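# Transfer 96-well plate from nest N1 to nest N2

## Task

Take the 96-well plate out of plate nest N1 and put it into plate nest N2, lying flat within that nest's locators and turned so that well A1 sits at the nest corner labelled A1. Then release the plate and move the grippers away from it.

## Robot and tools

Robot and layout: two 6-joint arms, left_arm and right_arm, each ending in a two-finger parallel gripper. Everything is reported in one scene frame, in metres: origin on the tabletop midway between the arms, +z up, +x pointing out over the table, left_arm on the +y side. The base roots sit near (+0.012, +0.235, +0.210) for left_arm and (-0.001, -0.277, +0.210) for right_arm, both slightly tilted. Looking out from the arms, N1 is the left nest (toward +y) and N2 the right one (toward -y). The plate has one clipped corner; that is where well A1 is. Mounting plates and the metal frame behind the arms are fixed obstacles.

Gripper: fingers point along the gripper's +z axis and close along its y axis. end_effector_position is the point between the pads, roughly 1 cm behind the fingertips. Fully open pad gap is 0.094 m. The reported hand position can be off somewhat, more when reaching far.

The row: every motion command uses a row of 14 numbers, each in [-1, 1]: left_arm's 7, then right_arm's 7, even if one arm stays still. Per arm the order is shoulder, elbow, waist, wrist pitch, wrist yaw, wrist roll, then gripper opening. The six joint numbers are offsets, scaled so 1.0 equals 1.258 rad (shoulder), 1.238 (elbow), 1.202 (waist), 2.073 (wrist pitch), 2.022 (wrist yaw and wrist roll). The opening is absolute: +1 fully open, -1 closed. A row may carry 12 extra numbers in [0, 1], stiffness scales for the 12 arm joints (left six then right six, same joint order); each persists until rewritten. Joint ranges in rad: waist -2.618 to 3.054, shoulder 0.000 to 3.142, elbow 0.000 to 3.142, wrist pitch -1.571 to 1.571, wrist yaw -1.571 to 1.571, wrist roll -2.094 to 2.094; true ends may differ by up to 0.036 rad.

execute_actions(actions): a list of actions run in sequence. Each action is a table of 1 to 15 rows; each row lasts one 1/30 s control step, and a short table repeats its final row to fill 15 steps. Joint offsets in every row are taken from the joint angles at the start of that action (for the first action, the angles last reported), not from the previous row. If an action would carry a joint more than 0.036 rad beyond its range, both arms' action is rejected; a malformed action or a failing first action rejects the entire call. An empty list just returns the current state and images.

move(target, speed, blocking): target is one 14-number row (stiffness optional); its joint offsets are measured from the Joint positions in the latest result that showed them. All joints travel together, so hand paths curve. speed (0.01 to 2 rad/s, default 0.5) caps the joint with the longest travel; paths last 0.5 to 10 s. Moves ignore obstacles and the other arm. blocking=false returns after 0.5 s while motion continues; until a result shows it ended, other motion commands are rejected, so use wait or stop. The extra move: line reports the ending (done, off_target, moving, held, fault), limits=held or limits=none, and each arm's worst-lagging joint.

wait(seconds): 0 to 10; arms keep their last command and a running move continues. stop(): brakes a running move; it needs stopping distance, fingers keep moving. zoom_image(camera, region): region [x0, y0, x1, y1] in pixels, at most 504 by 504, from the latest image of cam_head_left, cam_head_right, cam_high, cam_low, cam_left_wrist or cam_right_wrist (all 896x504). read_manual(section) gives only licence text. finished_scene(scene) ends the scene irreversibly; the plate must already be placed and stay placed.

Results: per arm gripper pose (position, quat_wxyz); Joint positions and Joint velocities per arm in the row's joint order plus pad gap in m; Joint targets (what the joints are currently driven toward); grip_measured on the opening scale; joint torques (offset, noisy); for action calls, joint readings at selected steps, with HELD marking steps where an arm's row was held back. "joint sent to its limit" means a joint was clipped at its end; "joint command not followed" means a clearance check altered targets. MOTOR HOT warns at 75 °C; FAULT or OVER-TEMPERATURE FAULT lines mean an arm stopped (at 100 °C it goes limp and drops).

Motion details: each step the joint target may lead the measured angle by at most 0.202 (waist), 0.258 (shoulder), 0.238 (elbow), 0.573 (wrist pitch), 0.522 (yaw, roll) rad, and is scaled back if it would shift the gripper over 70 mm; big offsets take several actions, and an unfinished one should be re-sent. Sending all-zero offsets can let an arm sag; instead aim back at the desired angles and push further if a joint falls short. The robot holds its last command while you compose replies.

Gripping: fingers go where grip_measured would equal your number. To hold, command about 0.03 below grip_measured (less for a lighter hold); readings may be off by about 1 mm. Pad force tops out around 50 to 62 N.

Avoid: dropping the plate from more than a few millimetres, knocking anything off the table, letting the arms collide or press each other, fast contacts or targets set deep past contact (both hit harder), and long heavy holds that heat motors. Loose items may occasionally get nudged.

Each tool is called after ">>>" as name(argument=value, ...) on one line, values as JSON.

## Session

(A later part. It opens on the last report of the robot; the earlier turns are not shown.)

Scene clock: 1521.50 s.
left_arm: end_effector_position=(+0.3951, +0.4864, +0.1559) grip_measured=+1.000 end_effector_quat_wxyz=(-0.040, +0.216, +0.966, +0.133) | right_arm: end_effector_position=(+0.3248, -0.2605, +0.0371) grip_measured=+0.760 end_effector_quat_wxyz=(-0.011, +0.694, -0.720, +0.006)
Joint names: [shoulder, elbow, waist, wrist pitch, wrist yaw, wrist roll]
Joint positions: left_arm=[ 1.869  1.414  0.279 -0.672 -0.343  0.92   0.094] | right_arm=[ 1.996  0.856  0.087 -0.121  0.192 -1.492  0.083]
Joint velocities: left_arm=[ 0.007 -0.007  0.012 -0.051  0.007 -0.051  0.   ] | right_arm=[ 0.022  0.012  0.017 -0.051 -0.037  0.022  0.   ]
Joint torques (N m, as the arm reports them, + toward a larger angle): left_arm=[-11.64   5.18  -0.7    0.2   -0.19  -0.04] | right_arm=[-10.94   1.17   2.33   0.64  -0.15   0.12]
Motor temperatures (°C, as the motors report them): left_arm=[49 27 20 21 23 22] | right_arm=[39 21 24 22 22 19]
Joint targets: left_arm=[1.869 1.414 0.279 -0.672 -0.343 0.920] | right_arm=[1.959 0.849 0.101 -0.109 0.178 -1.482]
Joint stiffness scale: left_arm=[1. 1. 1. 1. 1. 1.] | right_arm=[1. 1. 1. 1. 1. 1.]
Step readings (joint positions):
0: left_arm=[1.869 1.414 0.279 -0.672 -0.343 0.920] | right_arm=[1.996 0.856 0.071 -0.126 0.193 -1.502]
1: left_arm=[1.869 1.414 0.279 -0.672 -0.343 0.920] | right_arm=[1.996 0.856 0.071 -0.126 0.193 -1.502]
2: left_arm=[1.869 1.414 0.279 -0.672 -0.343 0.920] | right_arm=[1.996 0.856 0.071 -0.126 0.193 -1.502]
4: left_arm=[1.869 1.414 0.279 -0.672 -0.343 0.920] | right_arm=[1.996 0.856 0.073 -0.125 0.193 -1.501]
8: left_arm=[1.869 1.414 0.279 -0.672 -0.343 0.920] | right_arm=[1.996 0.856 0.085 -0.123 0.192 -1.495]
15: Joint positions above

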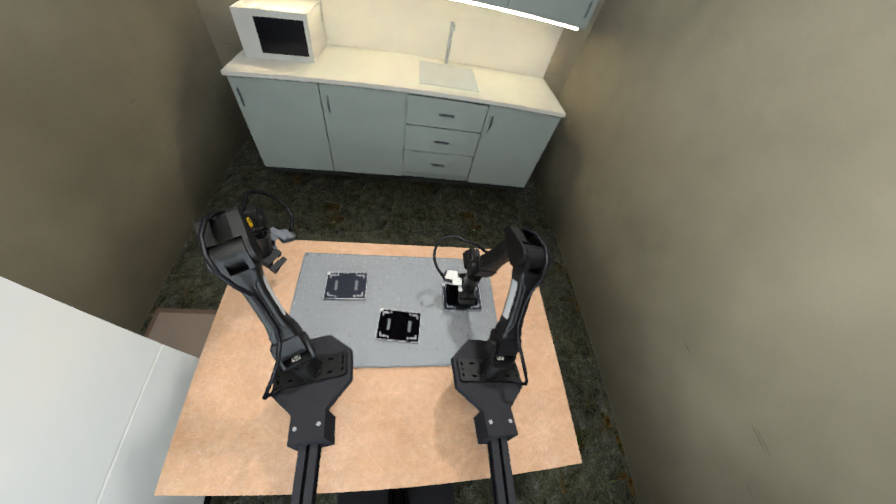

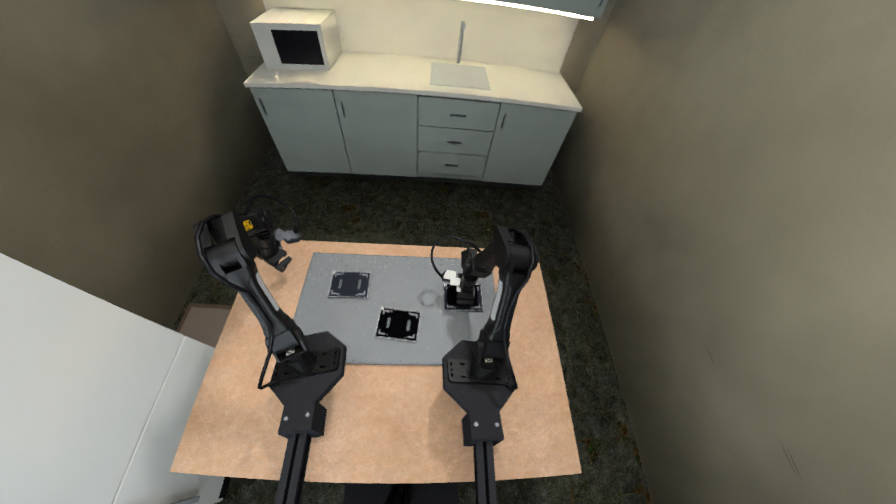

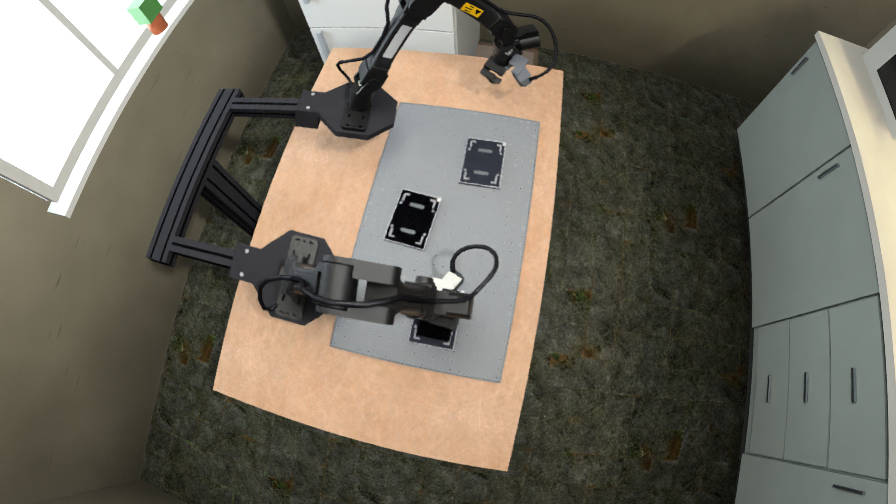

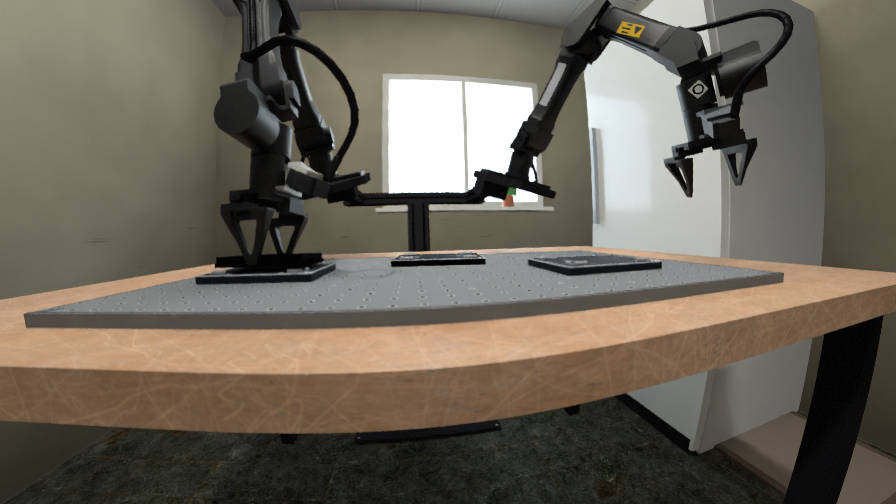

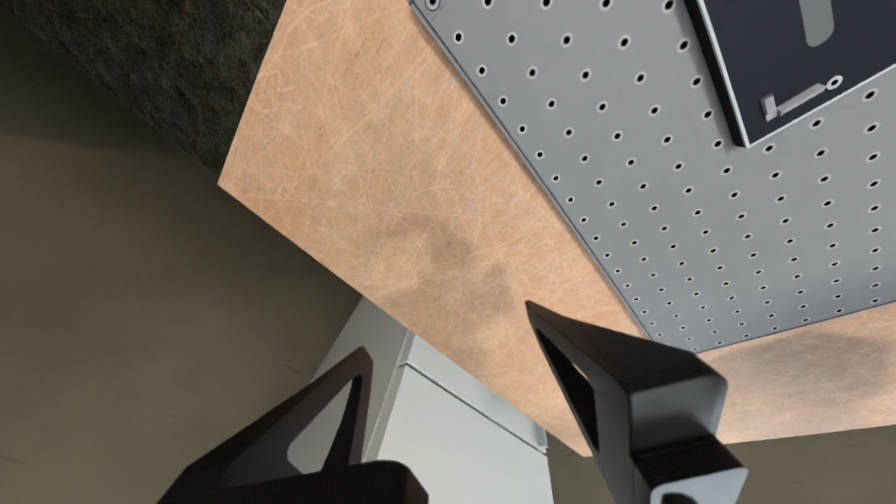

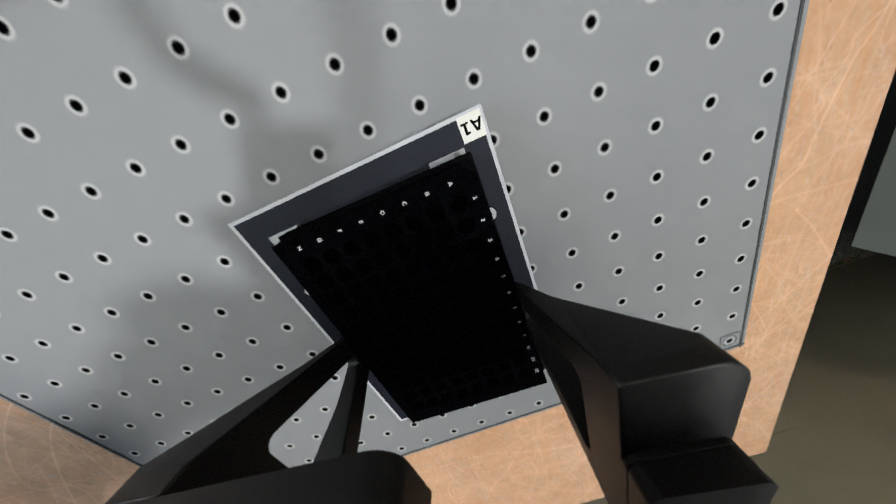

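>>> execute_actions(actions=[[[0,0,0,0,0,0,1,-0.0294,-0.010,0.004,0.006,-0.007,0.002,0.71],[0,0,0,0,0,0,1,-0.0294,-0.014,-0.002,0.007,-0.007,-0.001,0.71],[0,0,0,0,0,0,1,-0.0294,-0.018,-0.006,0.008,-0.007,-0.004,0.71],[0,0,0,0,0,0,1,-0.0294,-0.021,-0.009,0.009,-0.007,-0.006,0.71],[0,0,0,0,0,0,1,-0.0294,-0.024,-0.0117,0.010,-0.007,-0.0084,0.71]]])

>>> zoom_image(camera="cam_right_wrist", region=[400,100,520,220])

>>> zoom_image(camera="cam_right_wrist", region=[230,180,350,300])

>>> zoom_image(camera="cam_low", region=[180,220,350,300])

Scene clock: 1620.30 s.
left_arm: end_effector_position=(+0.3951, +0.4864, +0.1559) grip_measured=+1.000 end_effector_quat_wxyz=(-0.040, +0.216, +0.966, +0.133) | right_arm: end_effector_position=(+0.3225, -0.2636, +0.0372) grip_measured=+0.760 end_effector_quat_wxyz=(-0.011, +0.694, -0.720, +0.007)
Joint names: [shoulder, elbow, waist, wrist pitch, wrist yaw, wrist roll]
Joint positions: left_arm=[ 1.869  1.414  0.279 -0.672 -0.343  0.92   0.094] | right_arm=[ 1.99   0.844  0.078 -0.113  0.191 -1.5    0.083]
Joint velocities: left_arm=[ 0.012 -0.012 -0.012  0.11   0.051  0.051  0.   ] | right_arm=[ 0.002 -0.012 -0.007 -0.022  0.022 -0.051 -0.001]
Joint torques (N m, as the arm reports them, + toward a larger angle): left_arm=[-11.65   5.18  -0.69   0.2   -0.19  -0.04] | right_arm=[-10.32   0.41   0.96   0.67  -0.17  -0.06]
Motor temperatures (°C, as the motors report them): left_arm=[49 27 20 21 23 22] | right_arm=[43 21 24 22 22 19]
Joint targets: left_arm=[1.869 1.414 0.279 -0.672 -0.343 0.920] | right_arm=[1.959 0.826 0.073 -0.101 0.177 -1.509]
Joint stiffness scale: left_arm=[1. 1. 1. 1. 1. 1.] | right_arm=[1. 1. 1. 1. 1. 1.]
Step readings (joint positions):
0: left_arm=[1.869 1.414 0.279 -0.672 -0.343 0.920] | right_arm=[1.996 0.856 0.087 -0.121 0.192 -1.491]
1: left_arm=[1.869 1.414 0.279 -0.672 -0.343 0.920] | right_arm=[1.996 0.856 0.087 -0.121 0.192 -1.491]
2: left_arm=[1.869 1.414 0.279 -0.672 -0.343 0.920] | right_arm=[1.996 0.856 0.087 -0.121 0.192 -1.491]
4: left_arm=[1.869 1.414 0.279 -0.672 -0.343 0.920] | right_arm=[1.996 0.856 0.087 -0.120 0.192 -1.492]
8: left_arm=[1.869 1.414 0.279 -0.672 -0.343 0.920] | right_arm=[1.991 0.846 0.081 -0.114 0.191 -1.497]
15: Joint positions above

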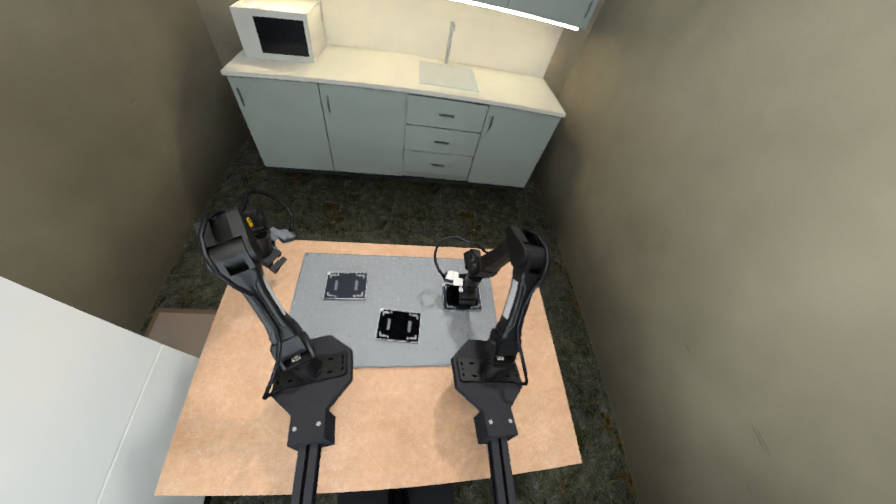

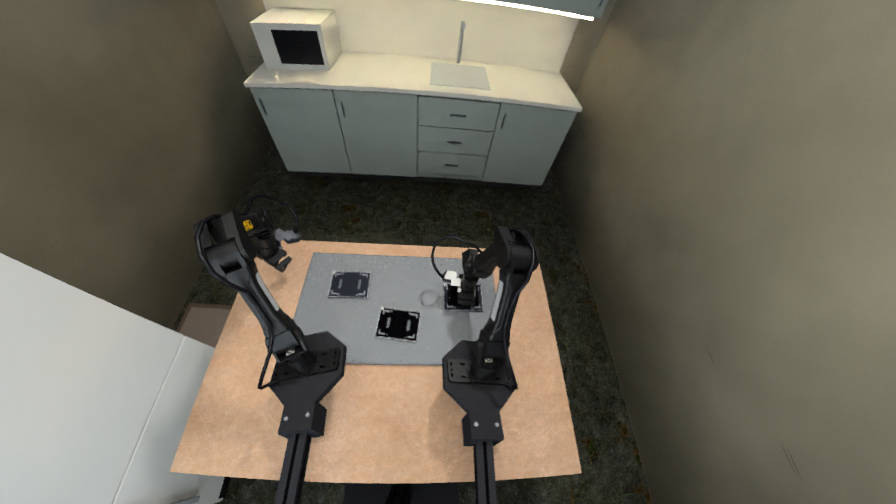

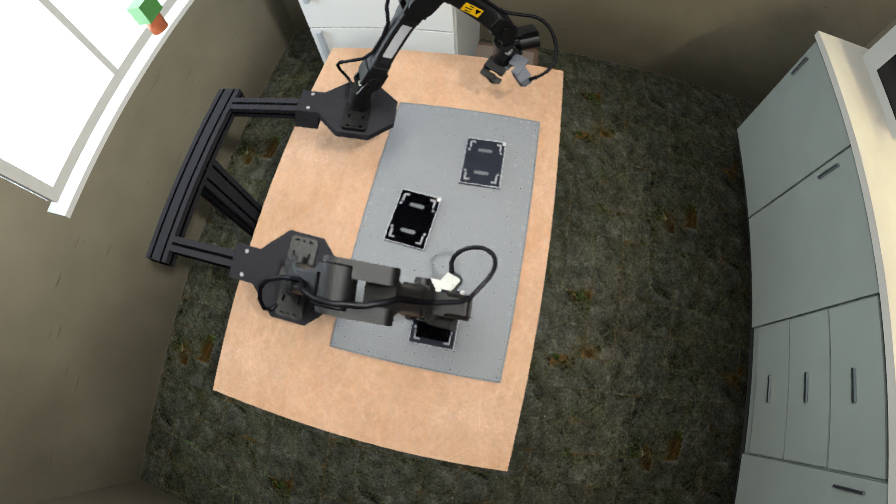

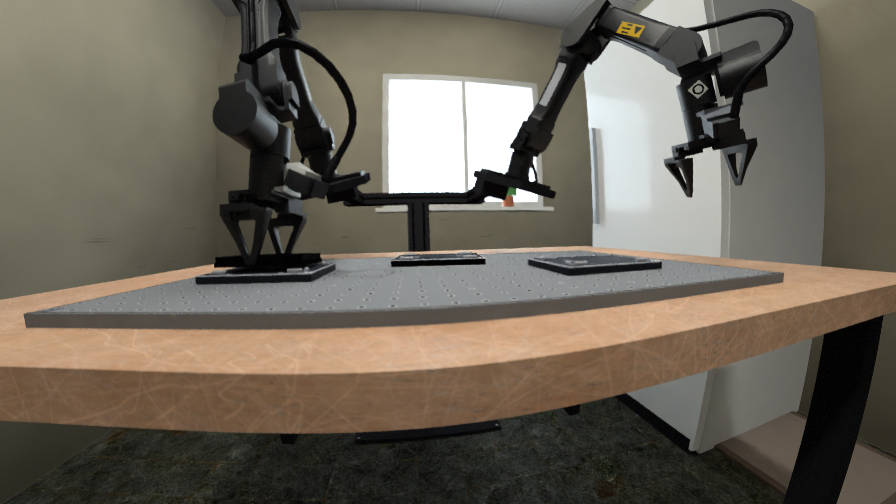

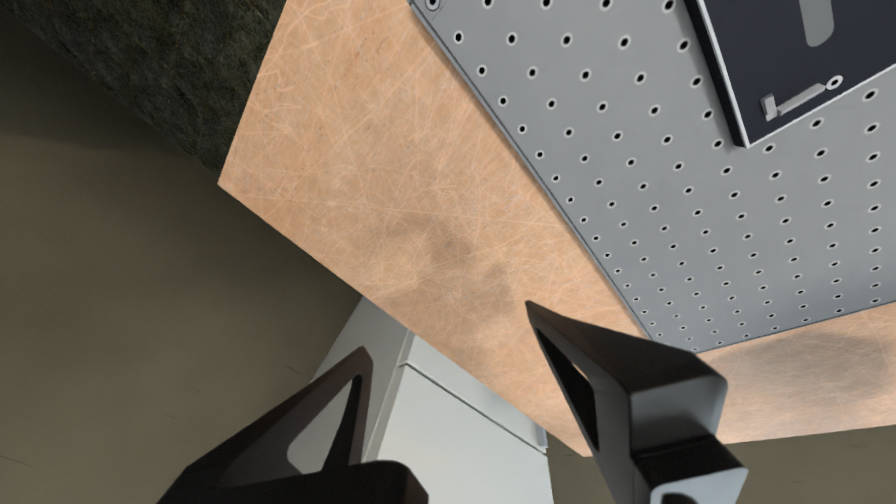

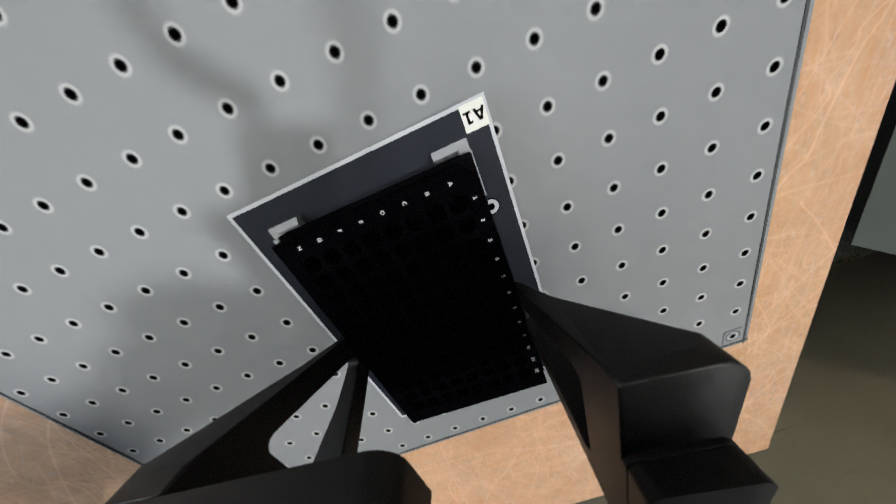

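Region (400, 100, 520, 220) of cam_right_wrist's 896x504 image, scaled by 4.200, with more detail than that image has.

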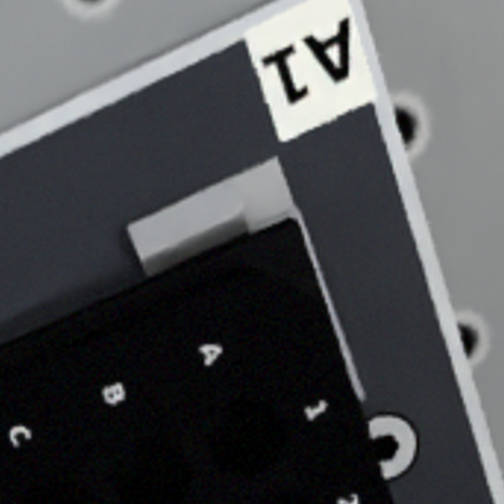

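Region (230, 180, 350, 300) of cam_right_wrist's 896x504 image, scaled by 4.200, with more detail than that image has.

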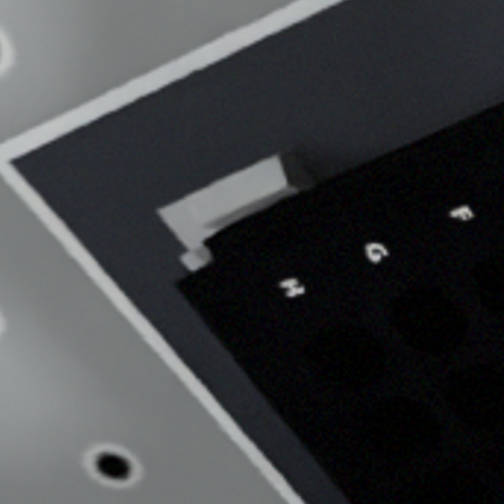

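Region (180, 220, 350, 300) of cam_low's 896x504 image, scaled by 2.965, with more detail than that image has; it fills the top 237 rows of this view, and the rest is white.

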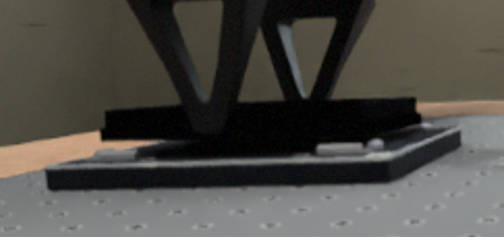

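>>> execute_actions(actions=[[[0,0,0,0,0,0,1,-0.0246,-0.016,-0.004,0.003,-0.007,-0.0045,0.71],[0,0,0,0,0,0,1,-0.0246,-0.018,-0.004,0.002,-0.007,-0.0045,0.71],[0,0,0,0,0,0,1,-0.0246,-0.0195,-0.004,0.0015,-0.007,-0.0045,0.71],[0,0,0,0,0,0,1,-0.0246,-0.021,-0.004,0.0015,-0.007,-0.0045,0.71]]])

>>> zoom_image(camera="cam_right_wrist", region=[400,100,520,220])

>>> zoom_image(camera="cam_right_wrist", region=[230,180,350,300])

Scene clock: 1660.37 s.
left_arm: end_effector_position=(+0.3951, +0.4864, +0.1559) grip_measured=+1.000 end_effector_quat_wxyz=(-0.040, +0.216, +0.966, +0.133) | right_arm: end_effector_position=(+0.3226, -0.2636, +0.0372) grip_measured=+0.760 end_effector_quat_wxyz=(-0.011, +0.694, -0.720, +0.007)
Joint names: [shoulder, elbow, waist, wrist pitch, wrist yaw, wrist roll]
Joint positions: left_arm=[ 1.869  1.414  0.279 -0.672 -0.343  0.92   0.094] | right_arm=[ 1.99   0.844  0.078 -0.113  0.191 -1.501  0.083]
Joint velocities: left_arm=[-0.007 -0.012  0.002  0.022 -0.007  0.037  0.   ] | right_arm=[-0.002  0.002 -0.017  0.051 -0.022  0.051  0.   ]
Joint torques (N m, as the arm reports them, + toward a larger angle): left_arm=[-11.65   5.18  -0.69   0.2   -0.19  -0.04] | right_arm=[-10.34  -0.15   0.97   0.55  -0.16  -0.06]
Motor temperatures (°C, as the motors report them): left_arm=[49 27 20 21 23 22] | right_arm=[42 20 24 22 22 19]
Joint targets: left_arm=[1.869 1.414 0.279 -0.672 -0.343 0.920] | right_arm=[1.959 0.818 0.073 -0.110 0.177 -1.509]
Joint stiffness scale: left_arm=[1. 1. 1. 1. 1. 1.] | right_arm=[1. 1. 1. 1. 1. 1.]
Step readings (joint positions):
0: left_arm=[1.869 1.414 0.279 -0.672 -0.343 0.920] | right_arm=[1.990 0.844 0.078 -0.113 0.191 -1.501]
1: left_arm=[1.869 1.414 0.279 -0.672 -0.343 0.920] | right_arm=[1.990 0.844 0.078 -0.113 0.191 -1.501]
2: left_arm=[1.869 1.414 0.279 -0.672 -0.343 0.920] | right_arm=[1.990 0.844 0.078 -0.113 0.191 -1.501]
4: left_arm=[1.869 1.414 0.279 -0.672 -0.343 0.920] | right_arm=[1.990 0.844 0.078 -0.113 0.191 -1.501]
8: left_arm=[1.869 1.414 0.279 -0.672 -0.343 0.920] | right_arm=[1.990 0.844 0.078 -0.113 0.191 -1.501]
15: Joint positions above

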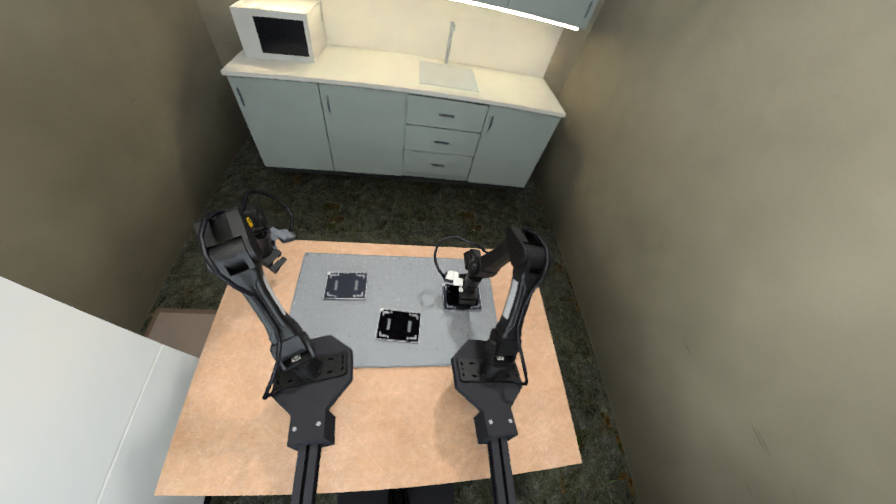

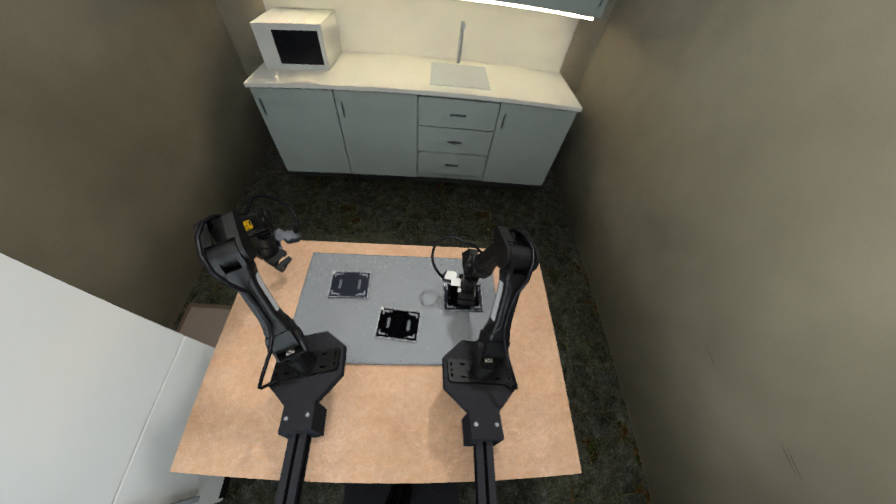

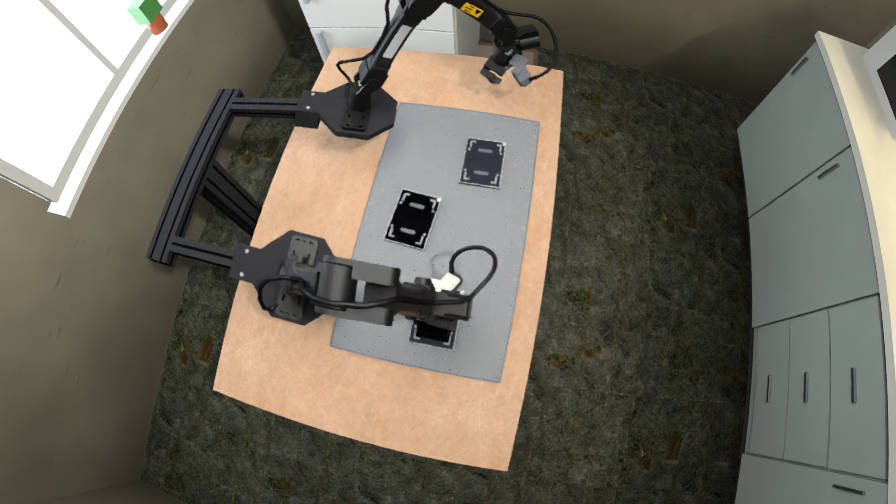

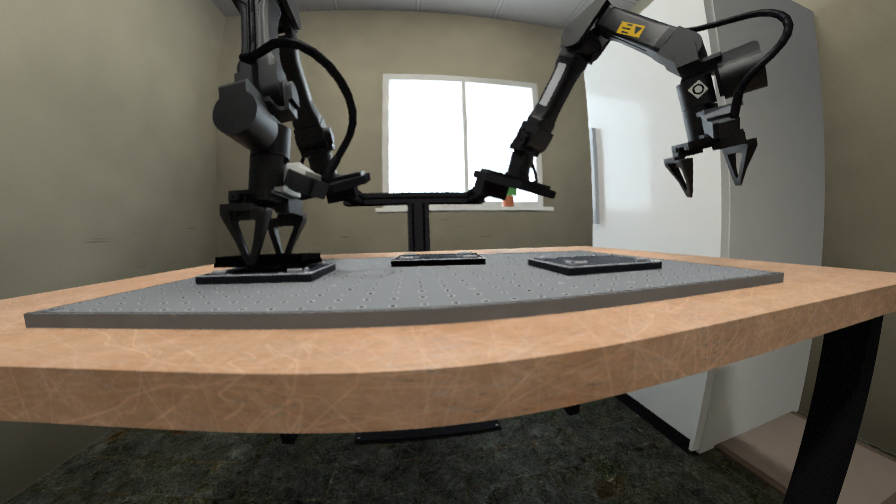

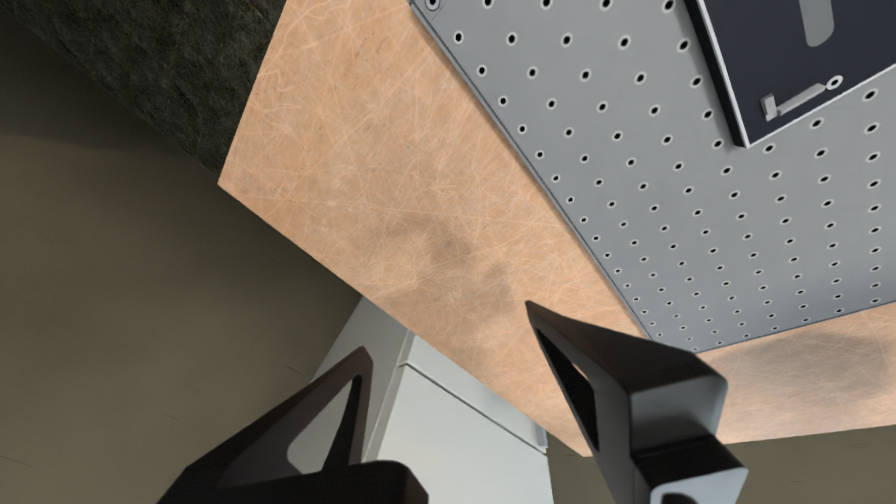

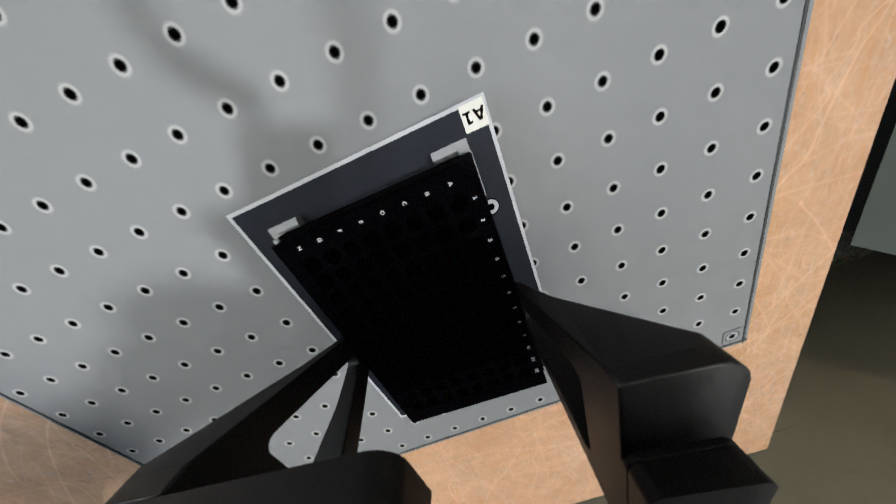

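Region (400, 100, 520, 220) of cam_right_wrist's 896x504 image, scaled by 4.200, with more detail than that image has.

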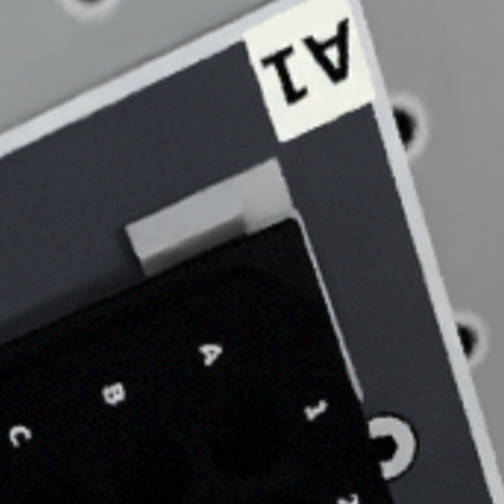

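Region (230, 180, 350, 300) of cam_right_wrist's 896x504 image, scaled by 4.200, with more detail than that image has.

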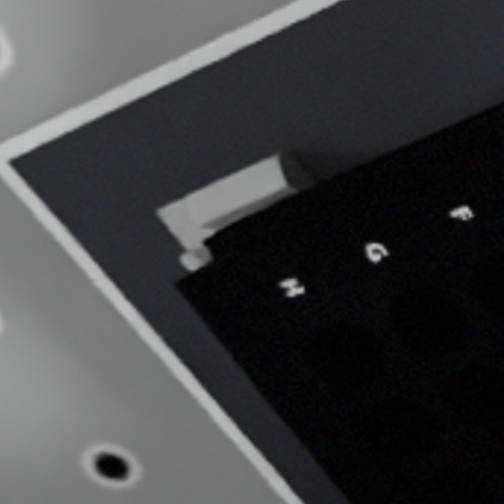

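>>> execute_actions(actions=[[[0,0,0,0,0,0,1,-0.0246,-0.0145,-0.004,-0.004,-0.007,-0.004,0.71],[0,0,0,0,0,0,1,-0.0246,-0.0145,-0.004,-0.007,-0.007,-0.004,0.71],[0,0,0,0,0,0,1,-0.0246,-0.0145,-0.004,-0.009,-0.007,-0.004,0.71],[0,0,0,0,0,0,1,-0.0246,-0.0145,-0.004,-0.011,-0.007,-0.004,0.71],[0,0,0,0,0,0,1,-0.0246,-0.0145,-0.004,-0.012,-0.007,-0.004,0.71]]])

>>> zoom_image(camera="cam_right_wrist", region=[400,100,520,220])

>>> zoom_image(camera="cam_right_wrist", region=[230,180,350,300])

Scene clock: 1668.70 s.
left_arm: end_effector_position=(+0.3951, +0.4864, +0.1559) grip_measured=+1.000 end_effector_quat_wxyz=(-0.040, +0.216, +0.966, +0.133) | right_arm: end_effector_position=(+0.3194, -0.2637, +0.0371) grip_measured=+0.760 end_effector_quat_wxyz=(-0.006, +0.695, -0.719, +0.003)
Joint names: [shoulder, elbow, waist, wrist pitch, wrist yaw, wrist roll]
Joint positions: left_arm=[ 1.869  1.414  0.279 -0.672 -0.343  0.92   0.094] | right_arm=[ 1.99   0.844  0.078 -0.126  0.191 -1.501  0.083]
Joint velocities: left_arm=[-0.002  0.007 -0.002 -0.066 -0.095  0.022  0.   ] | right_arm=[ 0.002 -0.002 -0.007 -0.081 -0.051 -0.007 -0.   ]
Joint torques (N m, as the arm reports them, + toward a larger angle): left_arm=[-11.65   5.19  -0.69   0.2   -0.18  -0.04] | right_arm=[-10.32   0.36   0.96   0.36  -0.17  -0.05]
Motor temperatures (°C, as the motors report them): left_arm=[49 27 20 21 23 22] | right_arm=[42 20 24 22 22 19]
Joint targets: left_arm=[1.869 1.414 0.279 -0.672 -0.343 0.920] | right_arm=[1.959 0.826 0.073 -0.137 0.177 -1.509]
Joint stiffness scale: left_arm=[1. 1. 1. 1. 1. 1.] | right_arm=[1. 1. 1. 1. 1. 1.]
Step readings (joint positions):
0: left_arm=[1.869 1.414 0.279 -0.672 -0.343 0.920] | right_arm=[1.990 0.844 0.078 -0.113 0.191 -1.501]
1: left_arm=[1.869 1.414 0.279 -0.672 -0.343 0.920] | right_arm=[1.990 0.844 0.078 -0.113 0.191 -1.501]
2: left_arm=[1.869 1.414 0.279 -0.672 -0.343 0.920] | right_arm=[1.990 0.844 0.078 -0.113 0.191 -1.501]
4: left_arm=[1.869 1.414 0.279 -0.672 -0.343 0.920] | right_arm=[1.990 0.844 0.078 -0.115 0.191 -1.501]
8: left_arm=[1.869 1.414 0.279 -0.672 -0.343 0.920] | right_arm=[1.990 0.844 0.078 -0.122 0.191 -1.501]
15: Joint positions above

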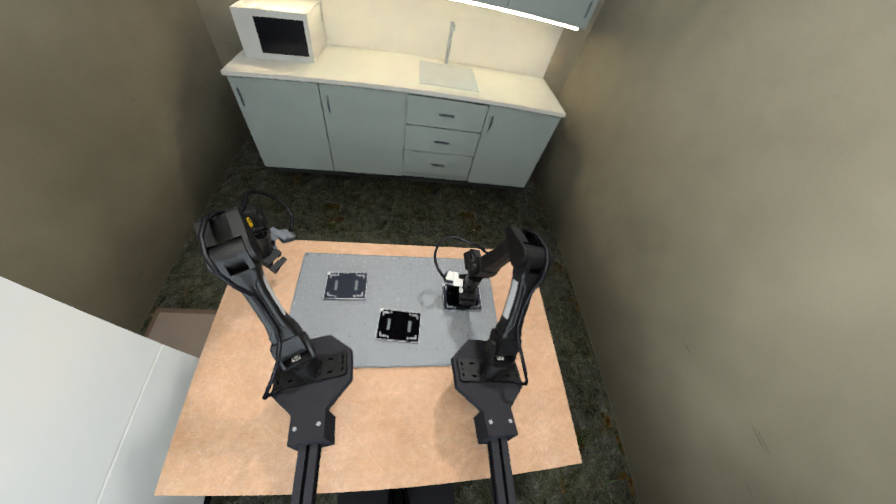

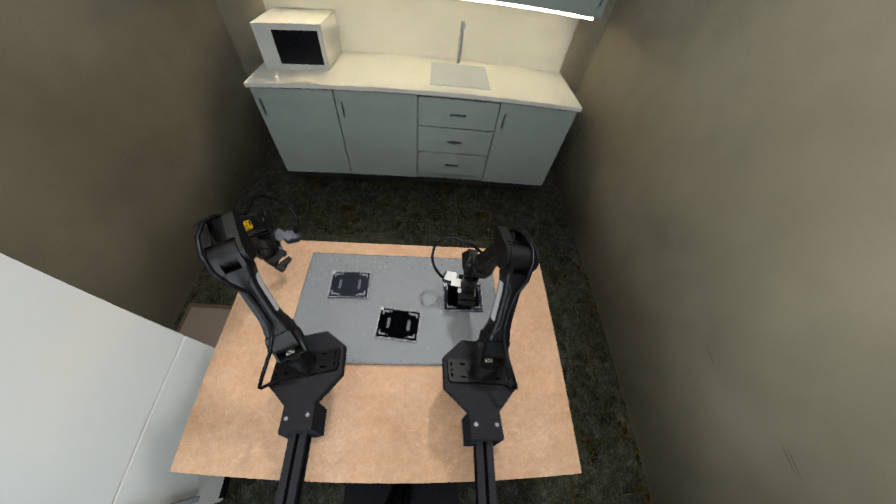

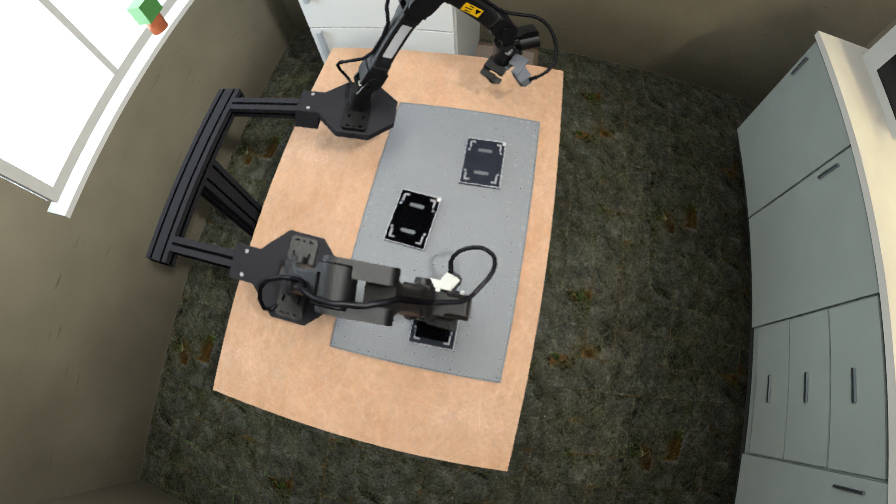

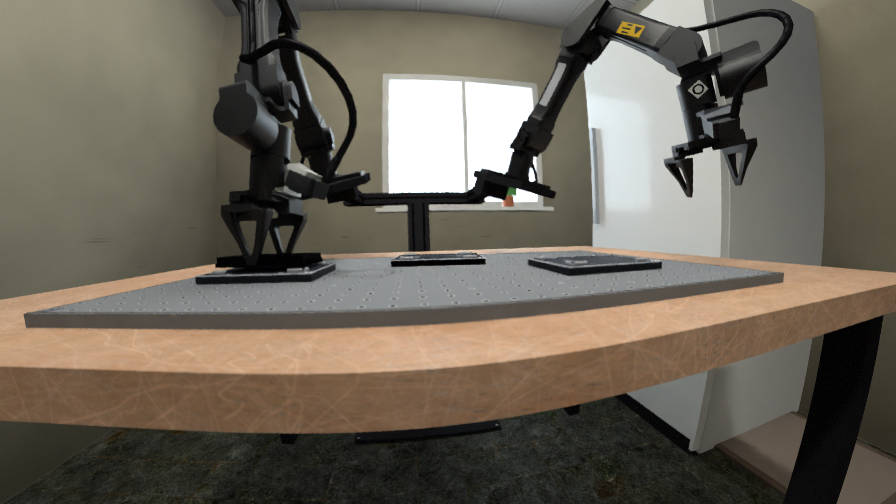

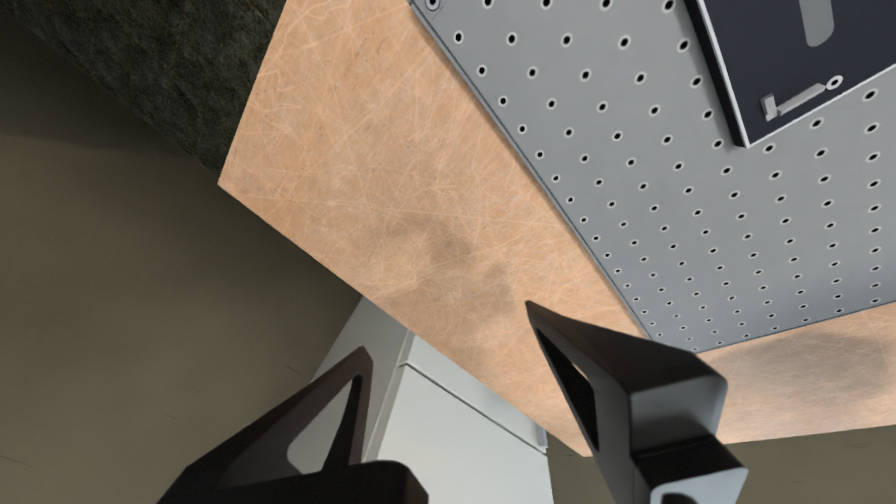

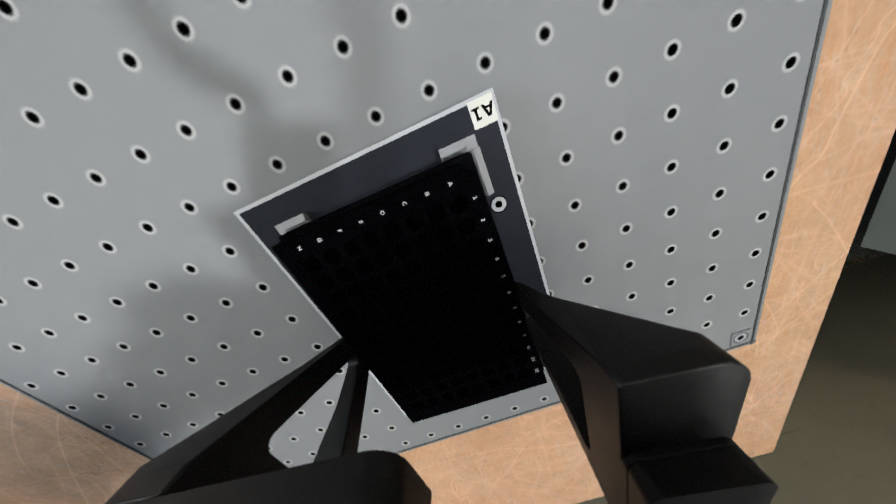

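Region (400, 100, 520, 220) of cam_right_wrist's 896x504 image, scaled by 4.200, with more detail than that image has.

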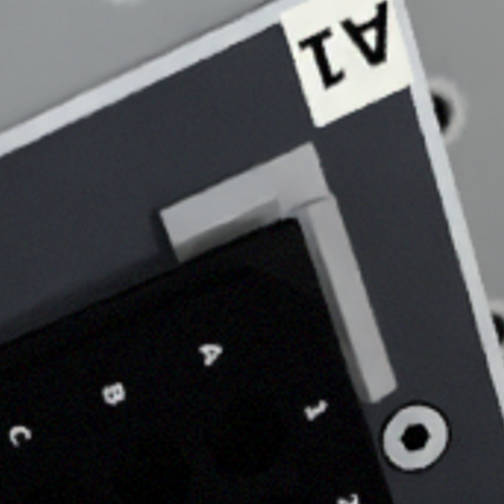

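Region (230, 180, 350, 300) of cam_right_wrist's 896x504 image, scaled by 4.200, with more detail than that image has.

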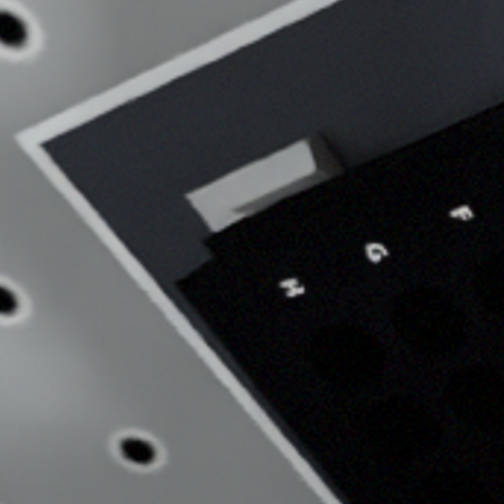

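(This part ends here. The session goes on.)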